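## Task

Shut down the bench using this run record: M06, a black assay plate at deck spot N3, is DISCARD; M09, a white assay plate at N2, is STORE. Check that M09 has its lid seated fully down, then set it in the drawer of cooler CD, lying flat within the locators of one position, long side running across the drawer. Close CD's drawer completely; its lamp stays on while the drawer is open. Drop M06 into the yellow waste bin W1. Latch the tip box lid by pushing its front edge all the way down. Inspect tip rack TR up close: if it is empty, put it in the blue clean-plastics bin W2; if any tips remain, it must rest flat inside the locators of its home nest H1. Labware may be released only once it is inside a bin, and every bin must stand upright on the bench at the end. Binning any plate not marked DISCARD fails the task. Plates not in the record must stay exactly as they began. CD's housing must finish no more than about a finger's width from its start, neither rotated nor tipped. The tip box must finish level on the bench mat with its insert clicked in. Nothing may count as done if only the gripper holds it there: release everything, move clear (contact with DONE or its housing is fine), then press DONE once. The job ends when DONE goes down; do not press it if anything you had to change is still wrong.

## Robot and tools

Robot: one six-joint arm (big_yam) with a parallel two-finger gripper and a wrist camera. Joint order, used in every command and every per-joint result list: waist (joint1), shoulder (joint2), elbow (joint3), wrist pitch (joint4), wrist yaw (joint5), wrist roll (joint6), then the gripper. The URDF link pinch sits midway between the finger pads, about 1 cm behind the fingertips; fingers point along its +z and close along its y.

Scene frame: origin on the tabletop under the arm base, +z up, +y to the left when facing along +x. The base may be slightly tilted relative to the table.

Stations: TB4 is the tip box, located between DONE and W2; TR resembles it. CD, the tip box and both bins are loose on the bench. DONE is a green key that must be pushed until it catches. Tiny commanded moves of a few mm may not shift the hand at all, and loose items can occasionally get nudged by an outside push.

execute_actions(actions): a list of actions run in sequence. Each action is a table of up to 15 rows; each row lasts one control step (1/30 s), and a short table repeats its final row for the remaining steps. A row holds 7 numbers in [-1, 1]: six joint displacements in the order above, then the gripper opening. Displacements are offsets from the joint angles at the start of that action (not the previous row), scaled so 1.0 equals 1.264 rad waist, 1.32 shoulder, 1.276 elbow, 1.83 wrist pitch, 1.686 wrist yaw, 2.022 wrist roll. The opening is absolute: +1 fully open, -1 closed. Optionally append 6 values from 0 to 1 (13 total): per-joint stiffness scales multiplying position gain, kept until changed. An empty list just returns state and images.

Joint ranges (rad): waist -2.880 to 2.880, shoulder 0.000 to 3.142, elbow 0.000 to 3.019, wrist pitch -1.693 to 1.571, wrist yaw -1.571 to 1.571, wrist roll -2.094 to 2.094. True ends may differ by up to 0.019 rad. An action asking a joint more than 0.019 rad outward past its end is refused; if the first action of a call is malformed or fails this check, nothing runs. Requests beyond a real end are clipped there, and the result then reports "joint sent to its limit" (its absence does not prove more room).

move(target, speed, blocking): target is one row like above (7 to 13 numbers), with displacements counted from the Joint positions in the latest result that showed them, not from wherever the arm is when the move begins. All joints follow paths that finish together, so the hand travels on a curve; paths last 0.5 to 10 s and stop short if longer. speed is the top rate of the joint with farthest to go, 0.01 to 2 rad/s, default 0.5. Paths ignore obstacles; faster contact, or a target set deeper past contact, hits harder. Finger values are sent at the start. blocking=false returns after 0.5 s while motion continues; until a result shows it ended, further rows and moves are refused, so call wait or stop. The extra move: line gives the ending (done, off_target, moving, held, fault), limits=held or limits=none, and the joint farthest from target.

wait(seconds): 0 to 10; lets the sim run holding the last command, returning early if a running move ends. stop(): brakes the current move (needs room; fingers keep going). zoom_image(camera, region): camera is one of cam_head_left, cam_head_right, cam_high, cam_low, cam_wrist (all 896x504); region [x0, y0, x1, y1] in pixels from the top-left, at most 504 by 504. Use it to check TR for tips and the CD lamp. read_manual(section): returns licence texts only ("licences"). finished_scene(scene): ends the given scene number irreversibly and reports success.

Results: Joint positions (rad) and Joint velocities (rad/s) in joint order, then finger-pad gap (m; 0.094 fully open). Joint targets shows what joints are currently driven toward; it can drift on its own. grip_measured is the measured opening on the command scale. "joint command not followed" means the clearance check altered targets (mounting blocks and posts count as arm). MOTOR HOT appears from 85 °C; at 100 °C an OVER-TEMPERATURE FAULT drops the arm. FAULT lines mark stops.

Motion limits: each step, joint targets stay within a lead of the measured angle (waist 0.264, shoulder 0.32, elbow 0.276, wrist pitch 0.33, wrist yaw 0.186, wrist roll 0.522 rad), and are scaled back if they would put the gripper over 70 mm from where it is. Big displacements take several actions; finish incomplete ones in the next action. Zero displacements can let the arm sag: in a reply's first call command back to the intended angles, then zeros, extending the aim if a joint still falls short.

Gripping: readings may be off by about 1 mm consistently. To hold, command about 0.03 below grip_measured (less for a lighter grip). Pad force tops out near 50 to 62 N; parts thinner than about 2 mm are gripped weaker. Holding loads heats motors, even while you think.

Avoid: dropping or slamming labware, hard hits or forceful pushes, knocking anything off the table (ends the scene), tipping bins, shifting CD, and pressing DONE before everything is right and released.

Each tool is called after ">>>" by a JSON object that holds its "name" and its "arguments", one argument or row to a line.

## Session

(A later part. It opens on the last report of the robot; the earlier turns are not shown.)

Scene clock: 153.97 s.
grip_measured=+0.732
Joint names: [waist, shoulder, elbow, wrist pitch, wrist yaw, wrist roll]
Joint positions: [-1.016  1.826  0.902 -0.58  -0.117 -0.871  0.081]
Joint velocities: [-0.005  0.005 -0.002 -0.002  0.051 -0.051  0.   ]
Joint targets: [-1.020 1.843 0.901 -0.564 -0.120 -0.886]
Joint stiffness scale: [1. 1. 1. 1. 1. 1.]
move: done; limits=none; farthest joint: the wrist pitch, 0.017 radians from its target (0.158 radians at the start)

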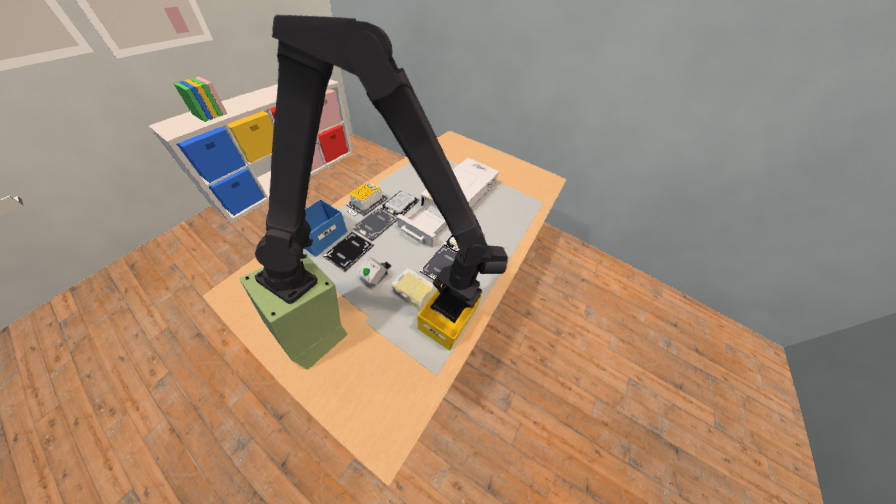

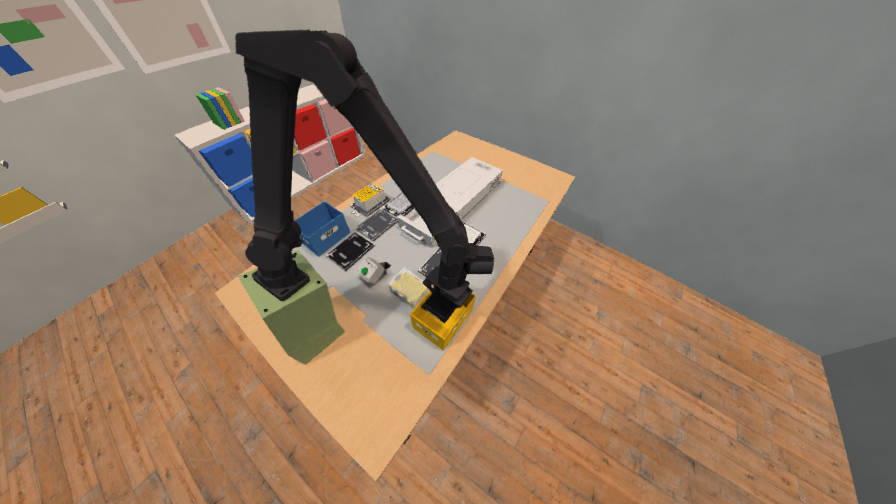

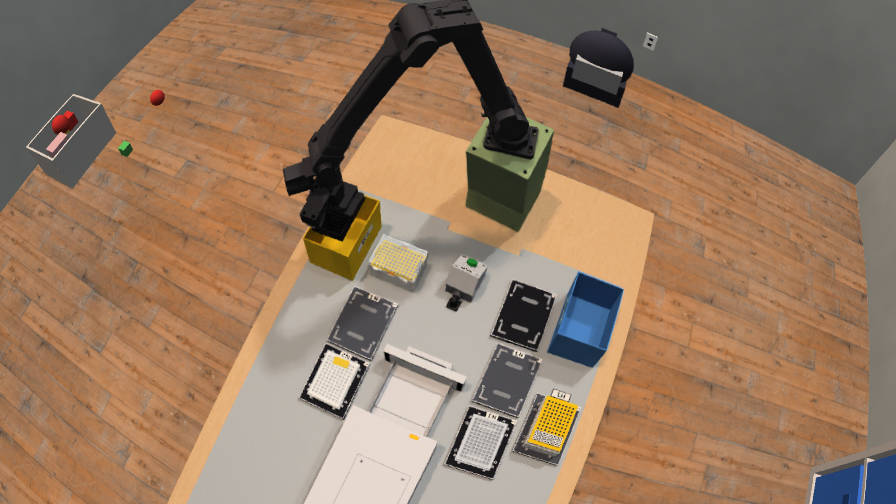

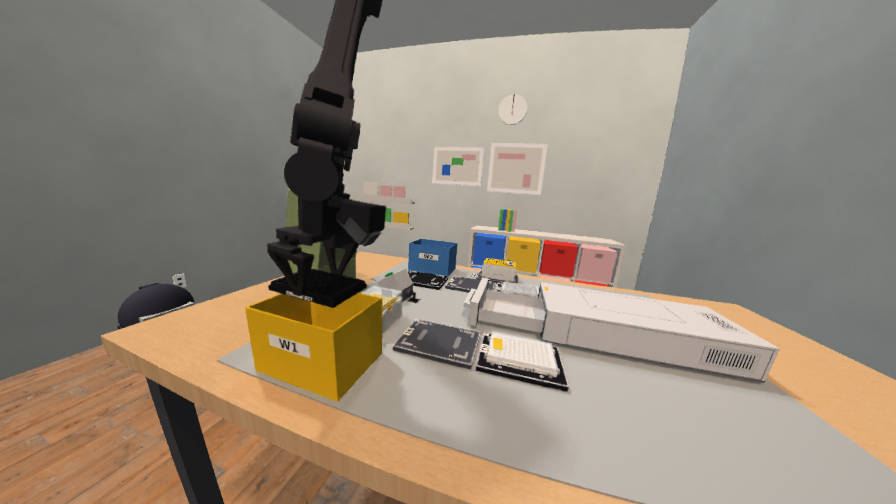

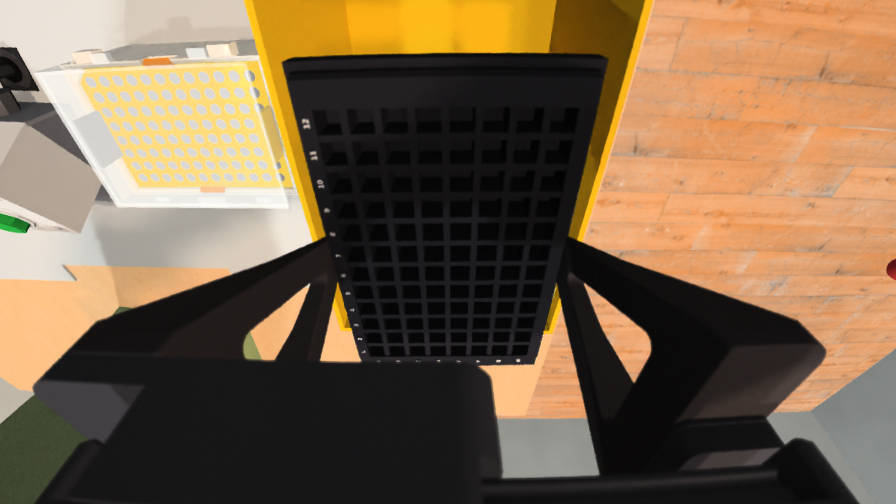

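>>> {"name": "move", "arguments": {
  "target": [0.016,0.166,0.043,0.105,0,0.013,0.695],
  "speed": 0.25
}}

Scene clock: 160.83 s.
grip_measured=+0.732
Joint names: [waist, shoulder, elbow, wrist pitch, wrist yaw, wrist roll]
Joint positions: [-1.006  2.026  0.936 -0.406 -0.118 -0.861  0.081]
Joint velocities: [ 0.005 -0.015  0.002  0.012  0.051  0.037  0.   ]
Joint targets: [-0.995 2.045 0.957 -0.388 -0.118 -0.845]
Joint stiffness scale: [1. 1. 1. 1. 1. 1.]
move: off_target; limits=none; farthest joint: the elbow, 0.021 radians from its target (0.055 radians at the start)

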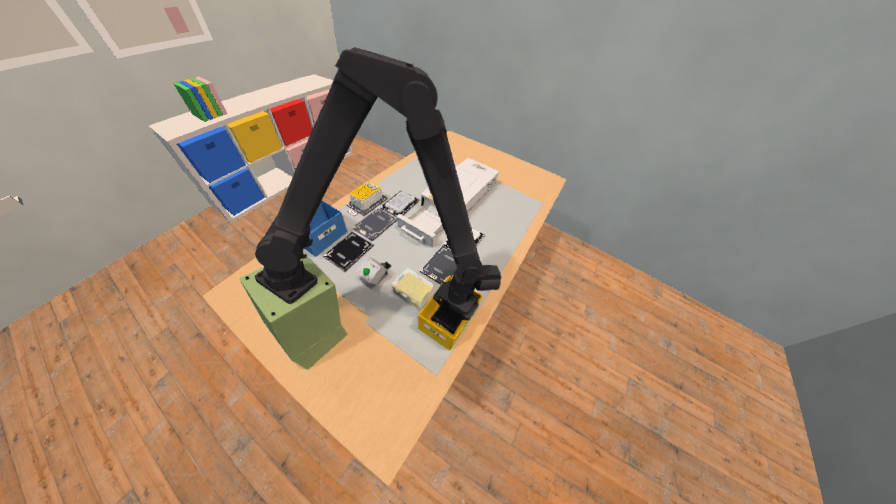

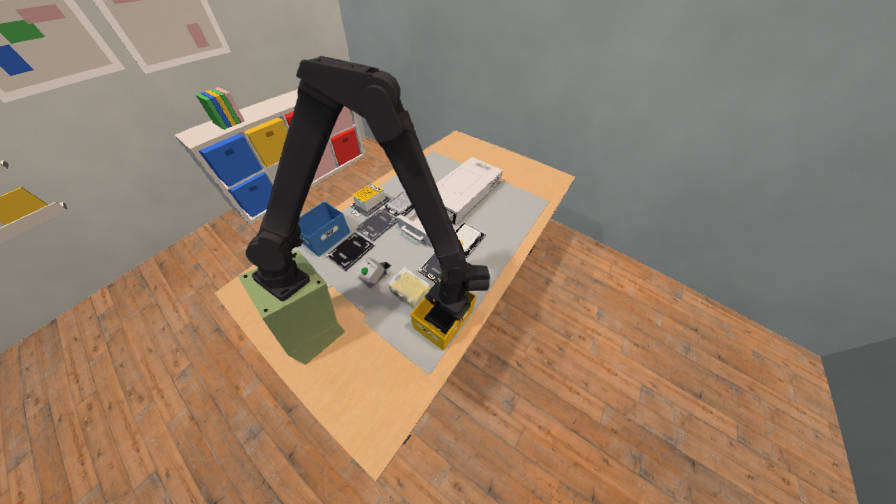

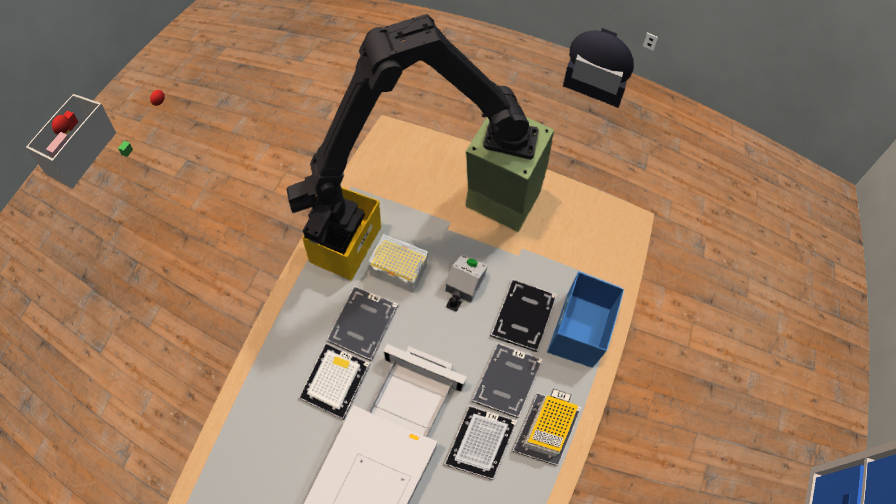

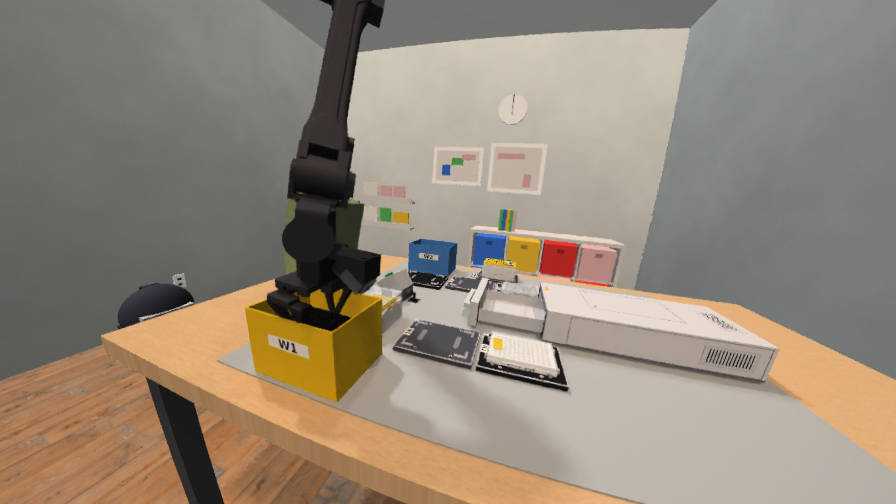

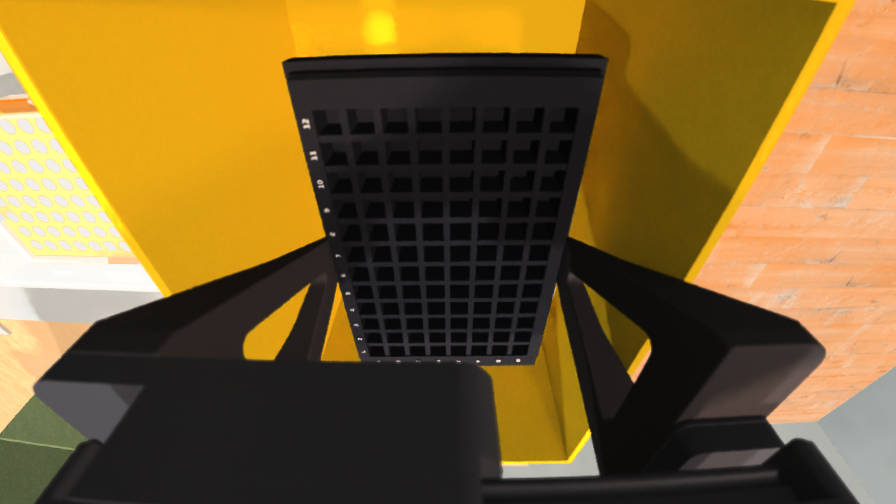

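Inside. Release, lift.

>>> {"name": "move", "arguments": {
  "target": [0,0.01,0.01,0,0,0,0.9]
}}

>>> {"name": "move", "arguments": {
  "target": [0,-0.17,-0.02,-0.11,0,0,0.9],
  "speed": 0.5
}}

Scene clock: 163.47 s.
grip_measured=+0.897
Joint names: [waist, shoulder, elbow, wrist pitch, wrist yaw, wrist roll]
Joint positions: [-1.006  2.026  0.936 -0.406 -0.118 -0.86   0.089]
Joint velocities: [-0.005 -0.015 -0.007 -0.002  0.037  0.037  0.   ]
Joint targets: [-1.006 2.039 0.949 -0.406 -0.118 -0.860]
Joint stiffness scale: [1. 1. 1. 1. 1. 1.]
move: done; limits=none; farthest joint: the shoulder, 0.013 radians from its target (0.013 radians at the start)

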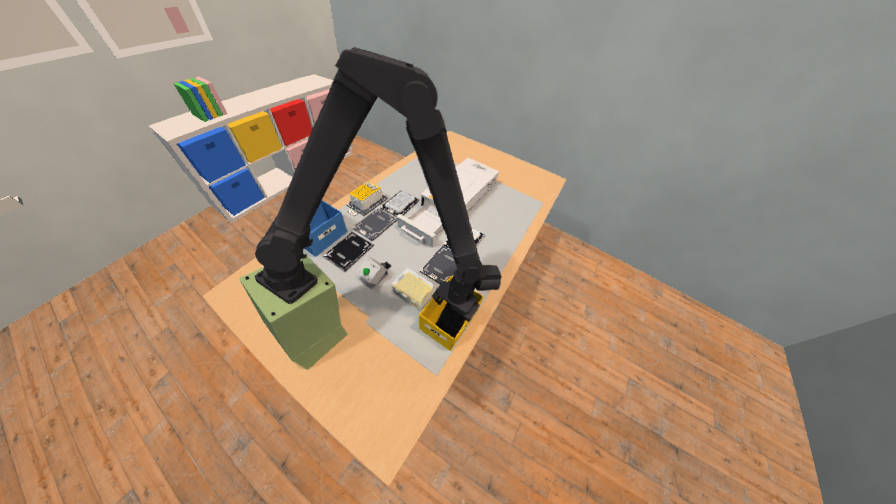

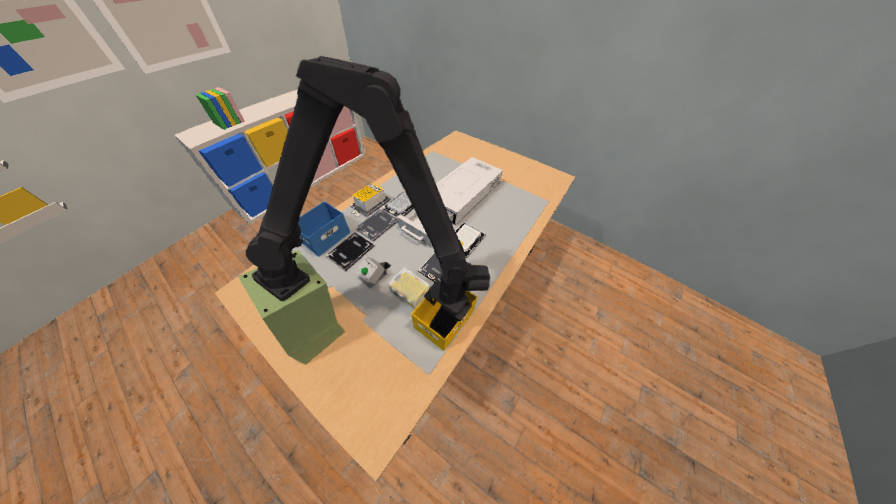

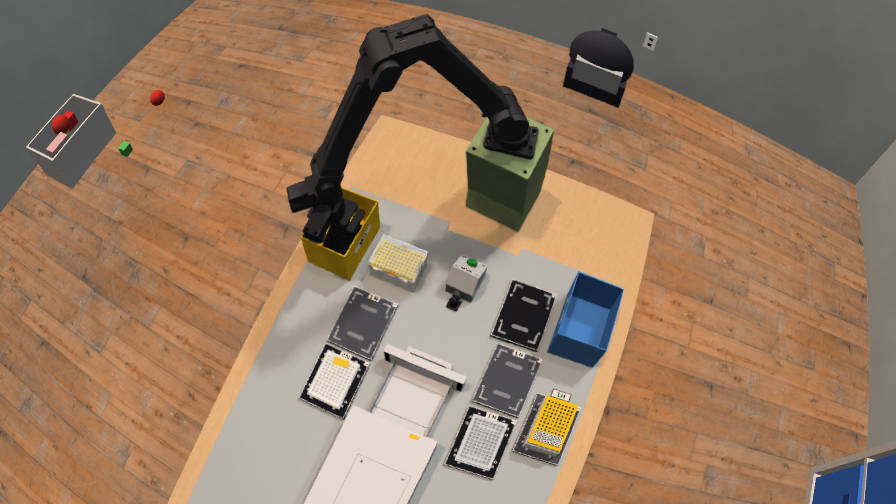

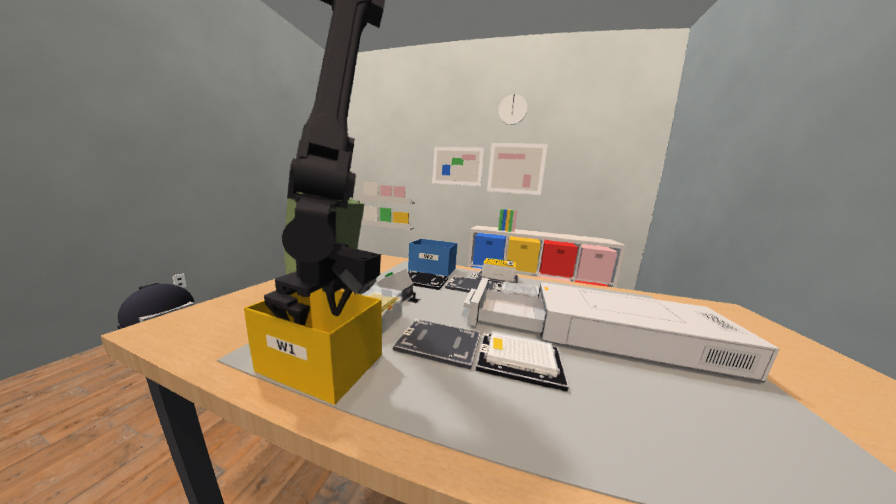

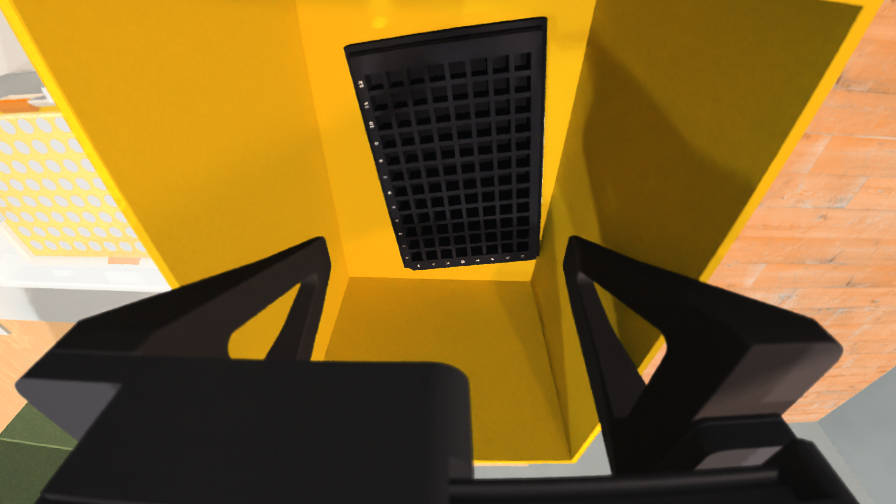

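Scene clock: 164.50 s.
grip_measured=+0.897
Joint names: [waist, shoulder, elbow, wrist pitch, wrist yaw, wrist roll]
Joint positions: [-1.006  1.787  0.916 -0.592 -0.118 -0.86   0.089]
Joint velocities: [-0.015 -0.005  0.002 -0.002  0.037  0.022 -0.001]
Joint targets: [-1.006 1.802 0.910 -0.608 -0.118 -0.860]
Joint stiffness scale: [1. 1. 1. 1. 1. 1.]
move: done; limits=none; farthest joint: the wrist pitch, 0.015 radians from its target (0.201 radians at the start)

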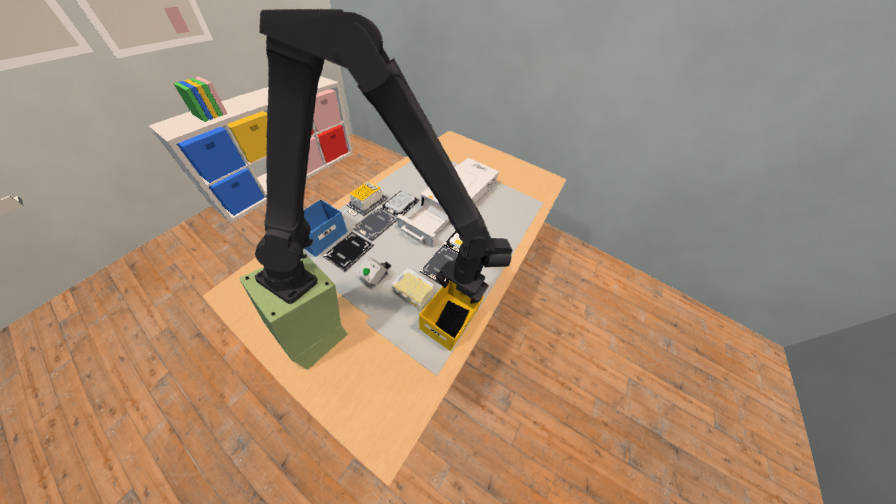

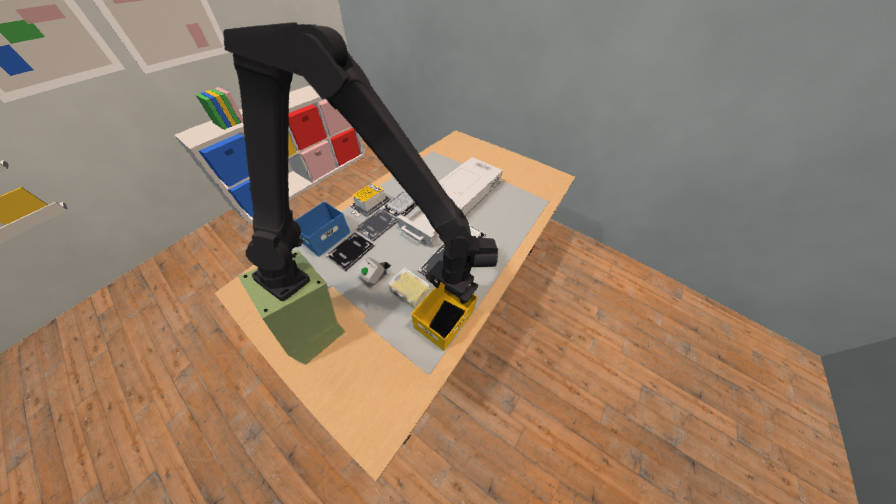

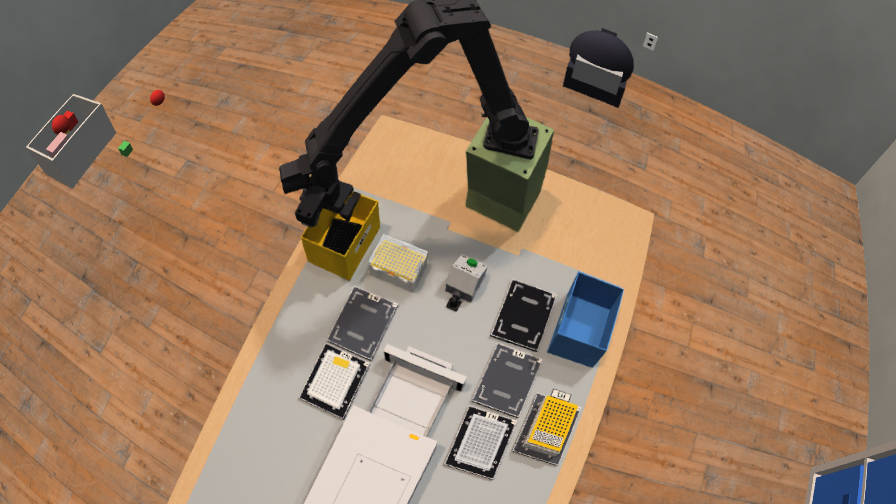

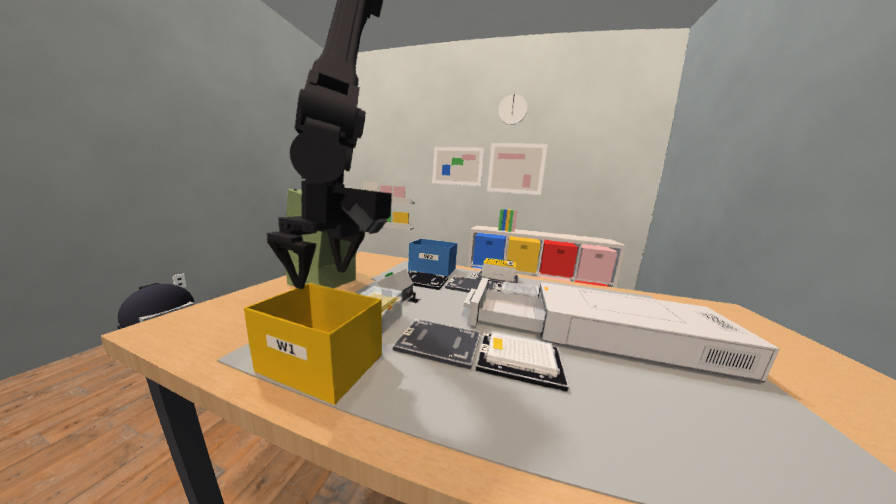

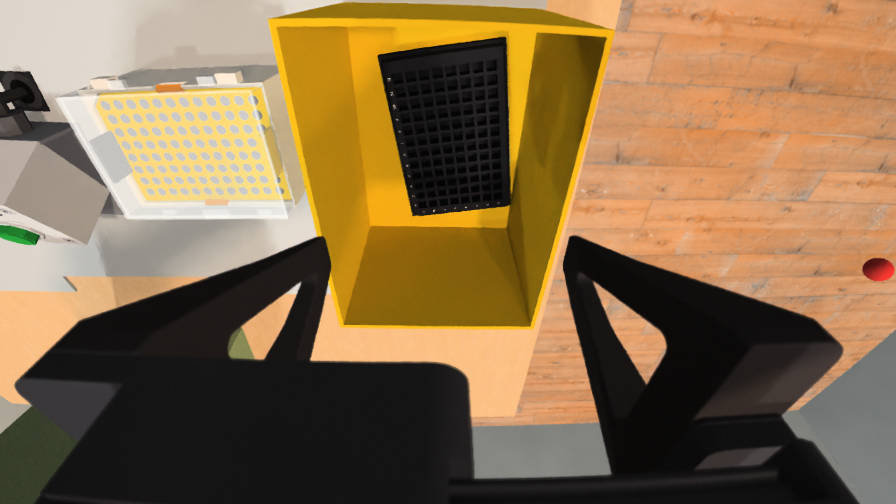

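>>> {"name": "move", "arguments": {
  "target": [0.45,0.42,0.67,-0.16,0.037,0.31,0.4],
  "speed": 0.7
}}

Scene clock: 172.77 s.
grip_measured=+0.403
Joint names: [waist, shoulder, elbow, wrist pitch, wrist yaw, wrist roll]
Joint positions: [-0.432  2.312  1.74  -0.87  -0.058 -0.248  0.066]
Joint velocities: [-0.005 -0.024  0.002 -0.012  0.022  0.007 -0.   ]
Joint targets: [-0.438 2.342 1.771 -0.885 -0.056 -0.234]
Joint stiffness scale: [1. 1. 1. 1. 1. 1.]
move: off_target; limits=none; farthest joint: the elbow, 0.031 radians from its target (0.855 radians at the start)

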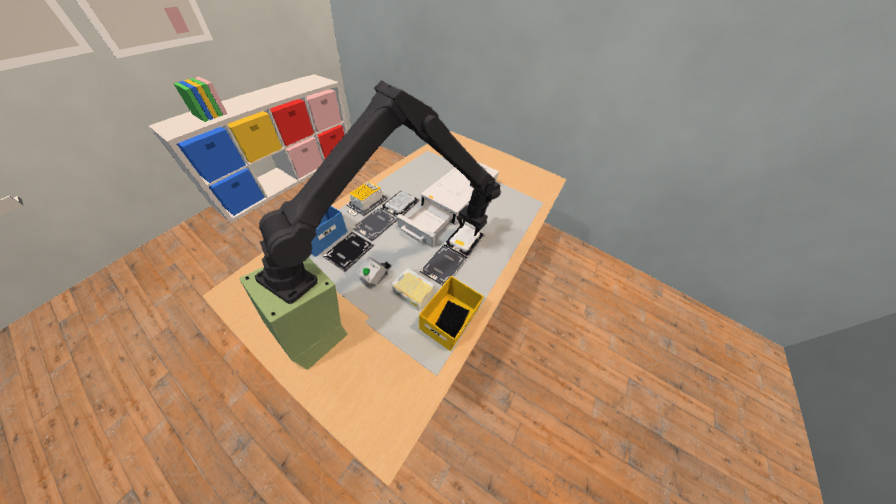

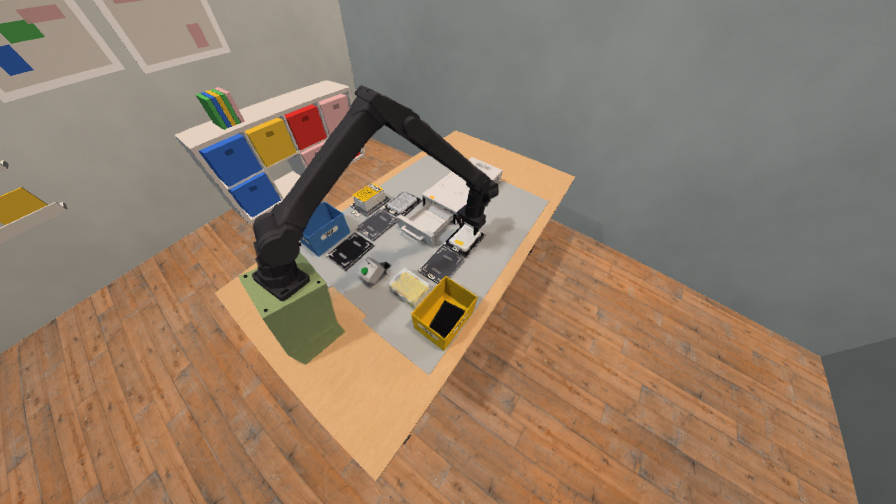

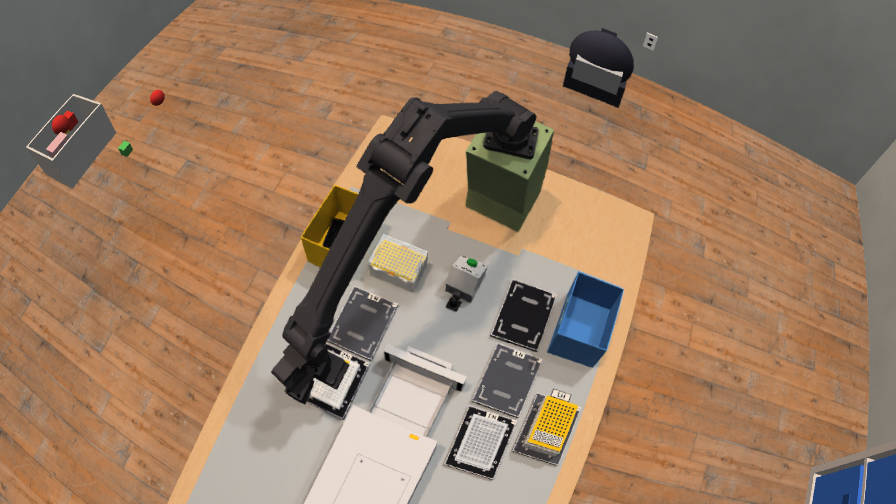

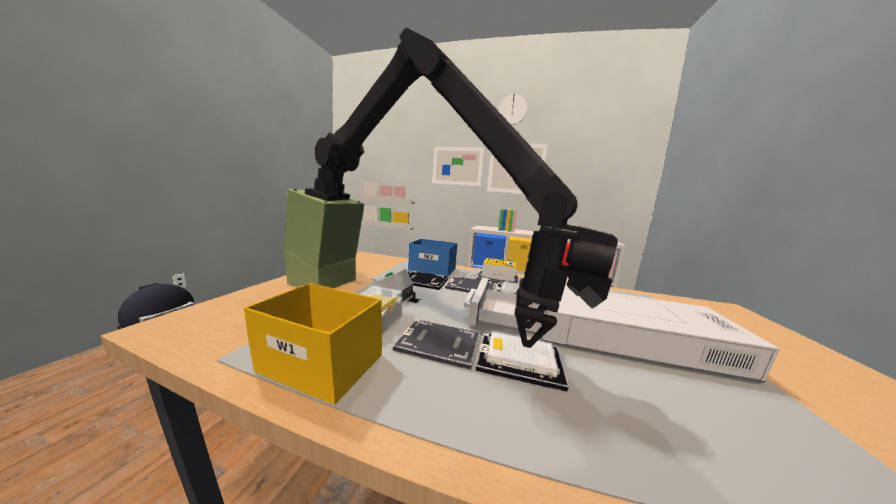

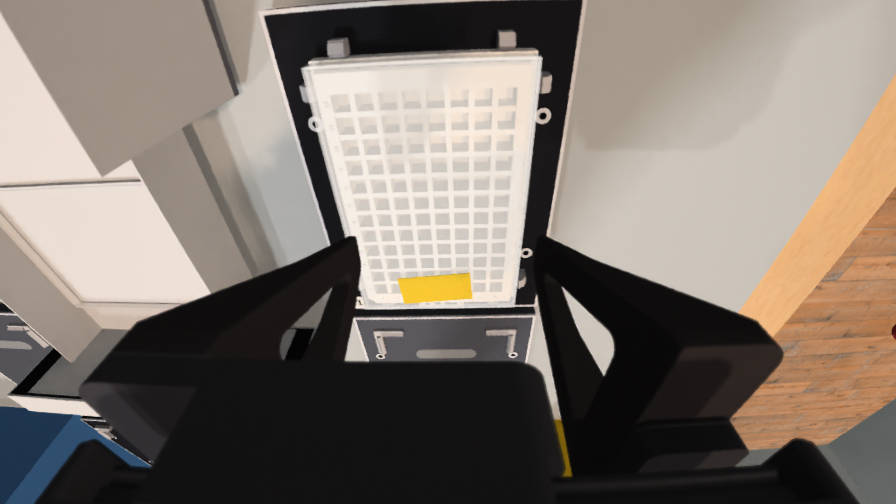

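>>> {"name": "move", "arguments": {
  "target": [0.012,0.085,0.035,0.03,0,-0.024,0.4],
  "speed": 0.07
}}

>>> {"name": "zoom_image", "arguments": {
  "camera": "cam_low",
  "region": [460,320,580,400]
}}

Scene clock: 178.63 s.
grip_measured=+0.403
Joint names: [waist, shoulder, elbow, wrist pitch, wrist yaw, wrist roll]
Joint positions: [-0.431  2.37   1.756 -0.839 -0.058 -0.278  0.066]
Joint velocities: [ 0.005  0.005  0.012 -0.002 -0.022 -0.066  0.001]
Joint targets: [-0.417 2.424 1.785 -0.815 -0.058 -0.297]
Joint stiffness scale: [1. 1. 1. 1. 1. 1.]
move: off_target; limits=none; farthest joint: the shoulder, 0.054 radians from its target (0.112 radians at the start)

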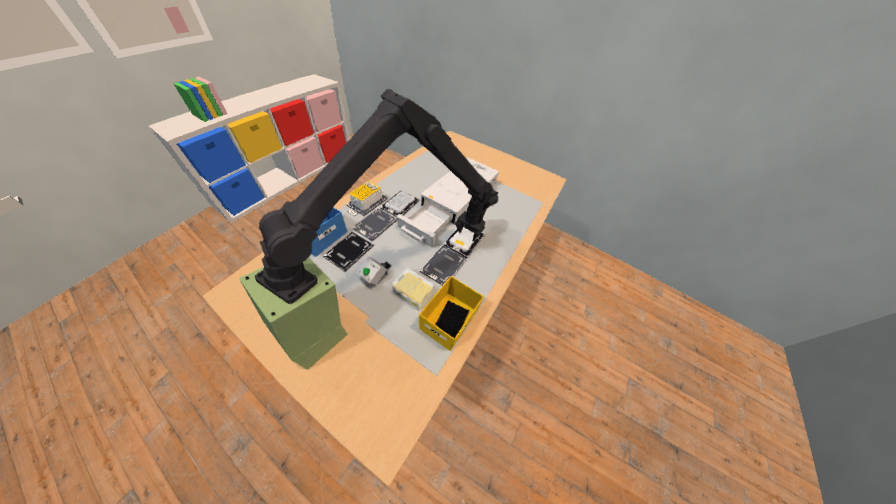

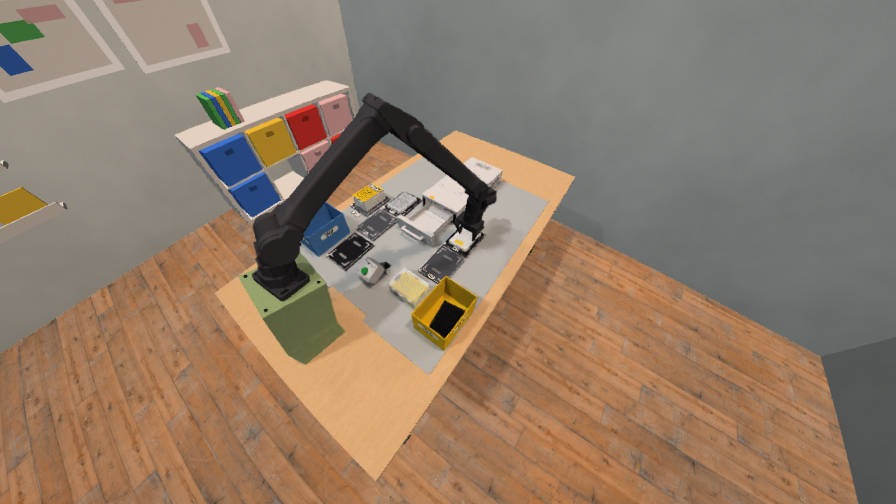

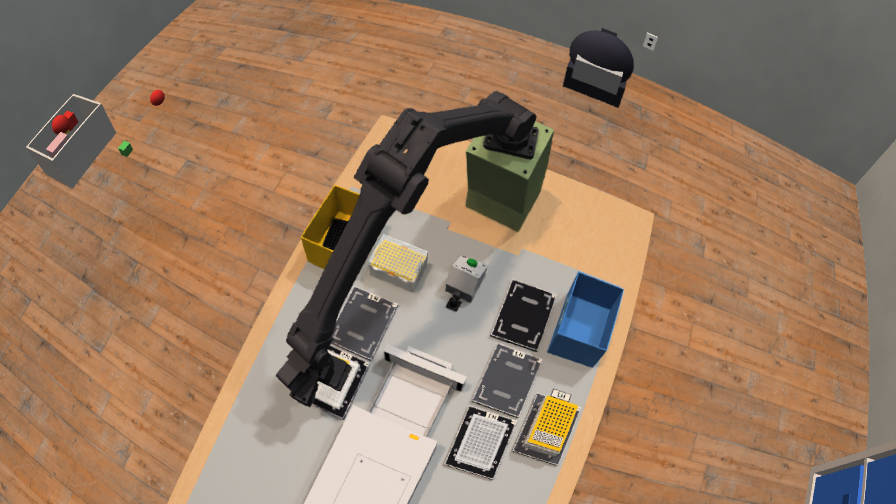

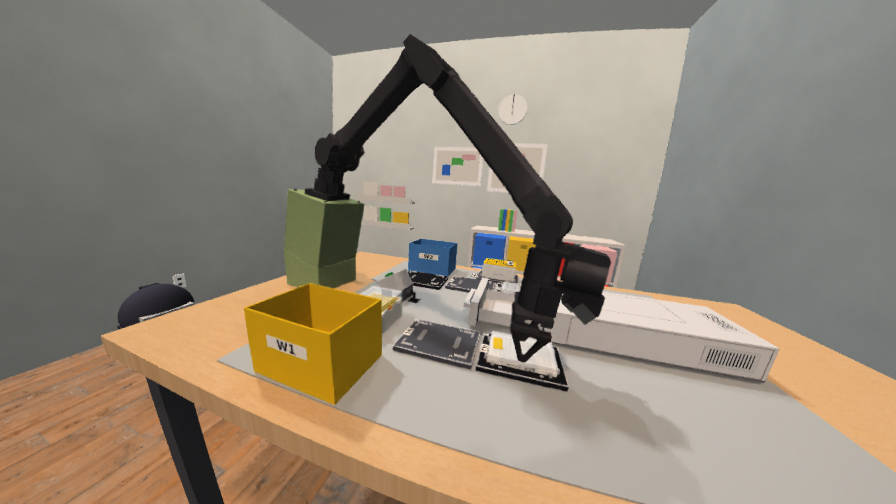

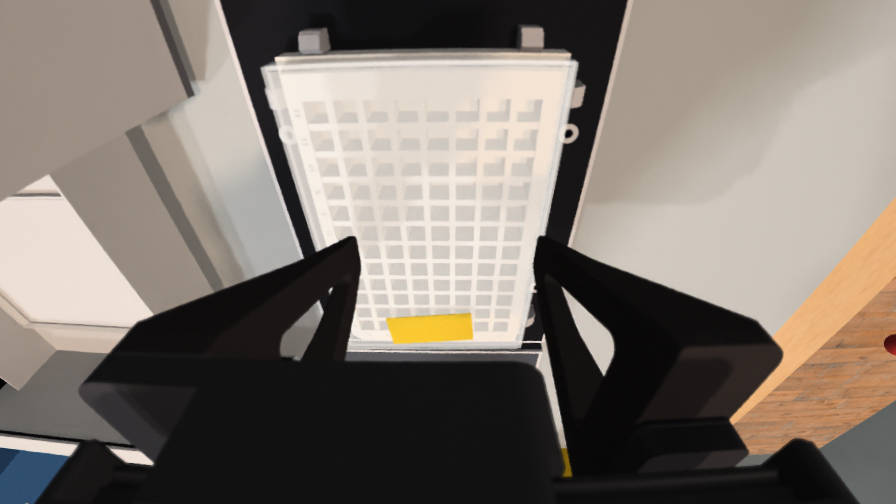

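Region (460, 320, 580, 400) of cam_low's 896x504 image, scaled by 4.200, with more detail than that image has.

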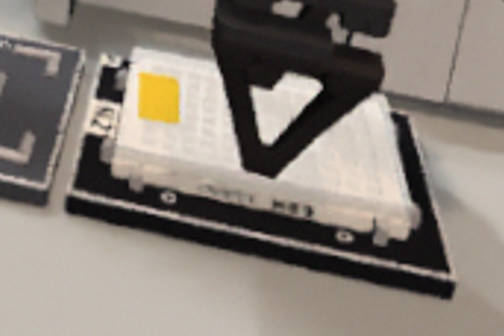

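>>> {"name": "move", "arguments": {
  "target": [0.018,-0.012,0,0,0,0,1.0],
  "speed": 0.1
}}

Scene clock: 181.70 s.
grip_measured=+1.000
Joint names: [waist, shoulder, elbow, wrist pitch, wrist yaw, wrist roll]
Joint positions: [-0.417  2.363  1.756 -0.839 -0.058 -0.278  0.094]
Joint velocities: [-0.015 -0.024  0.012 -0.002 -0.022 -0.007  0.   ]
Joint targets: [-0.408 2.355 1.756 -0.839 -0.058 -0.278]
Joint stiffness scale: [1. 1. 1. 1. 1. 1.]
move: done; limits=none; farthest joint: the shoulder, 0.009 radians from its target (0.016 radians at the start)

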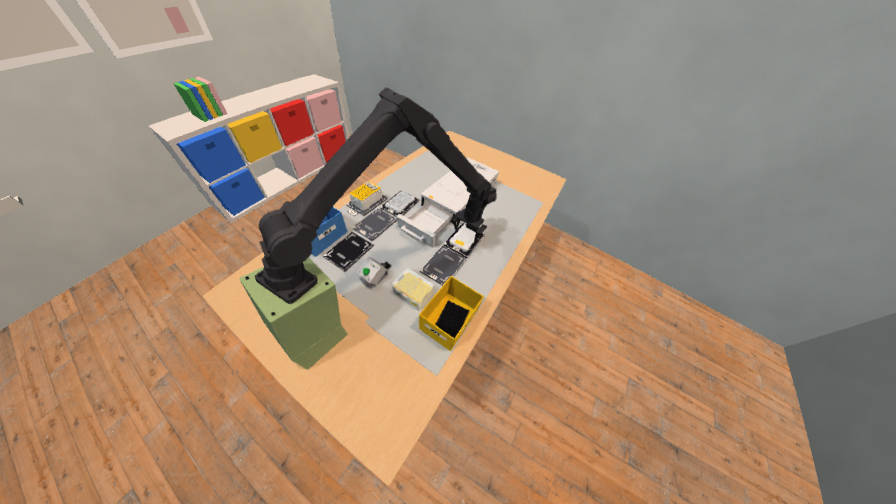

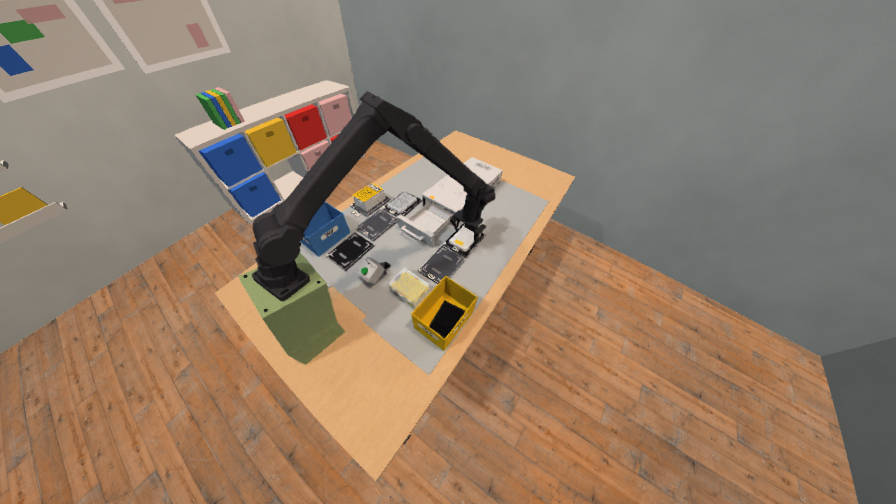

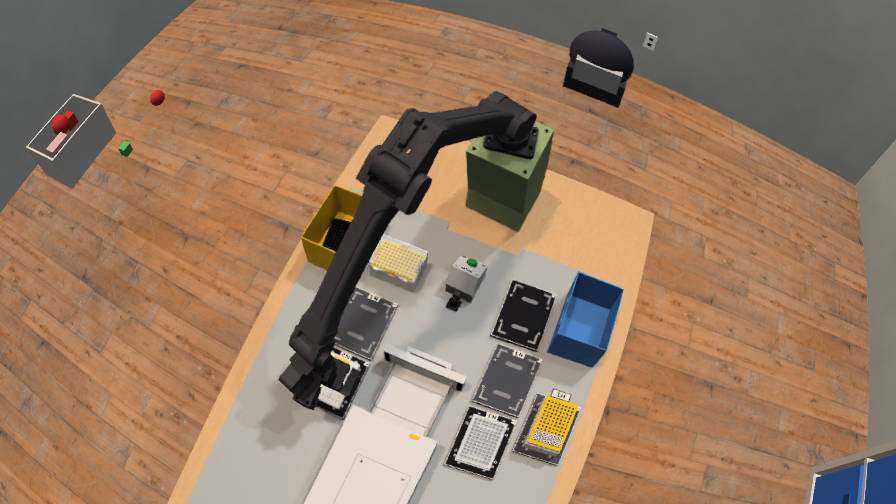

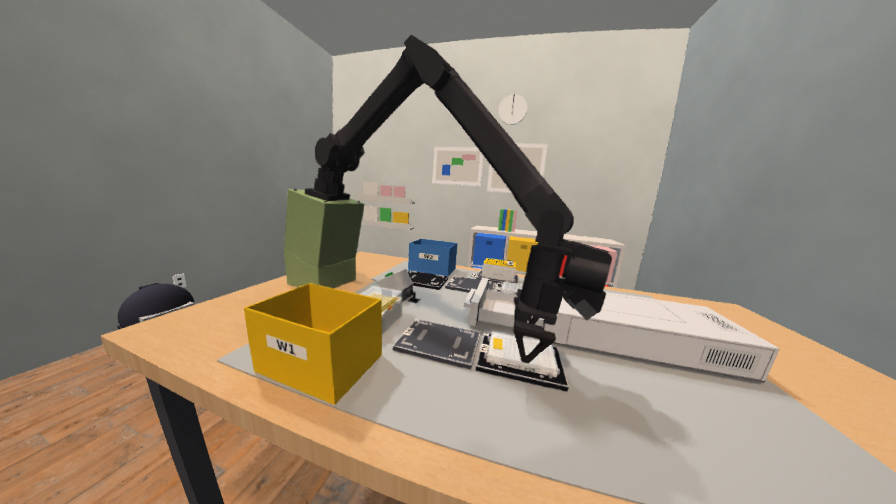

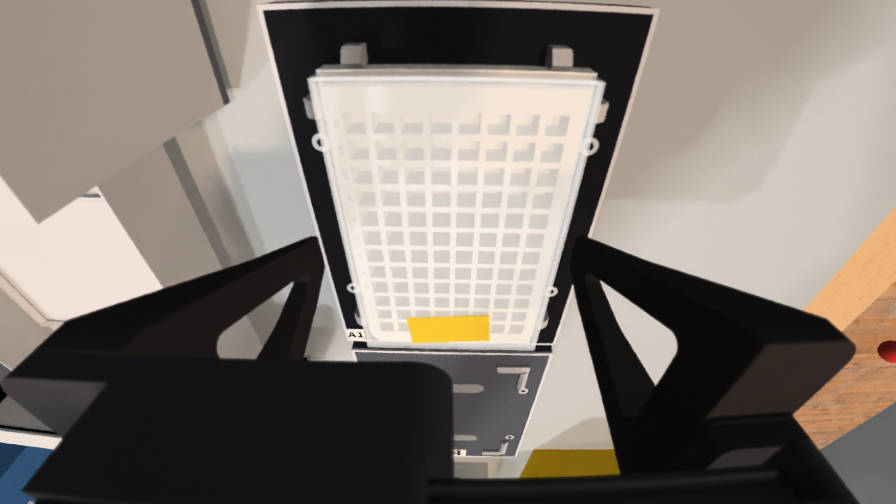

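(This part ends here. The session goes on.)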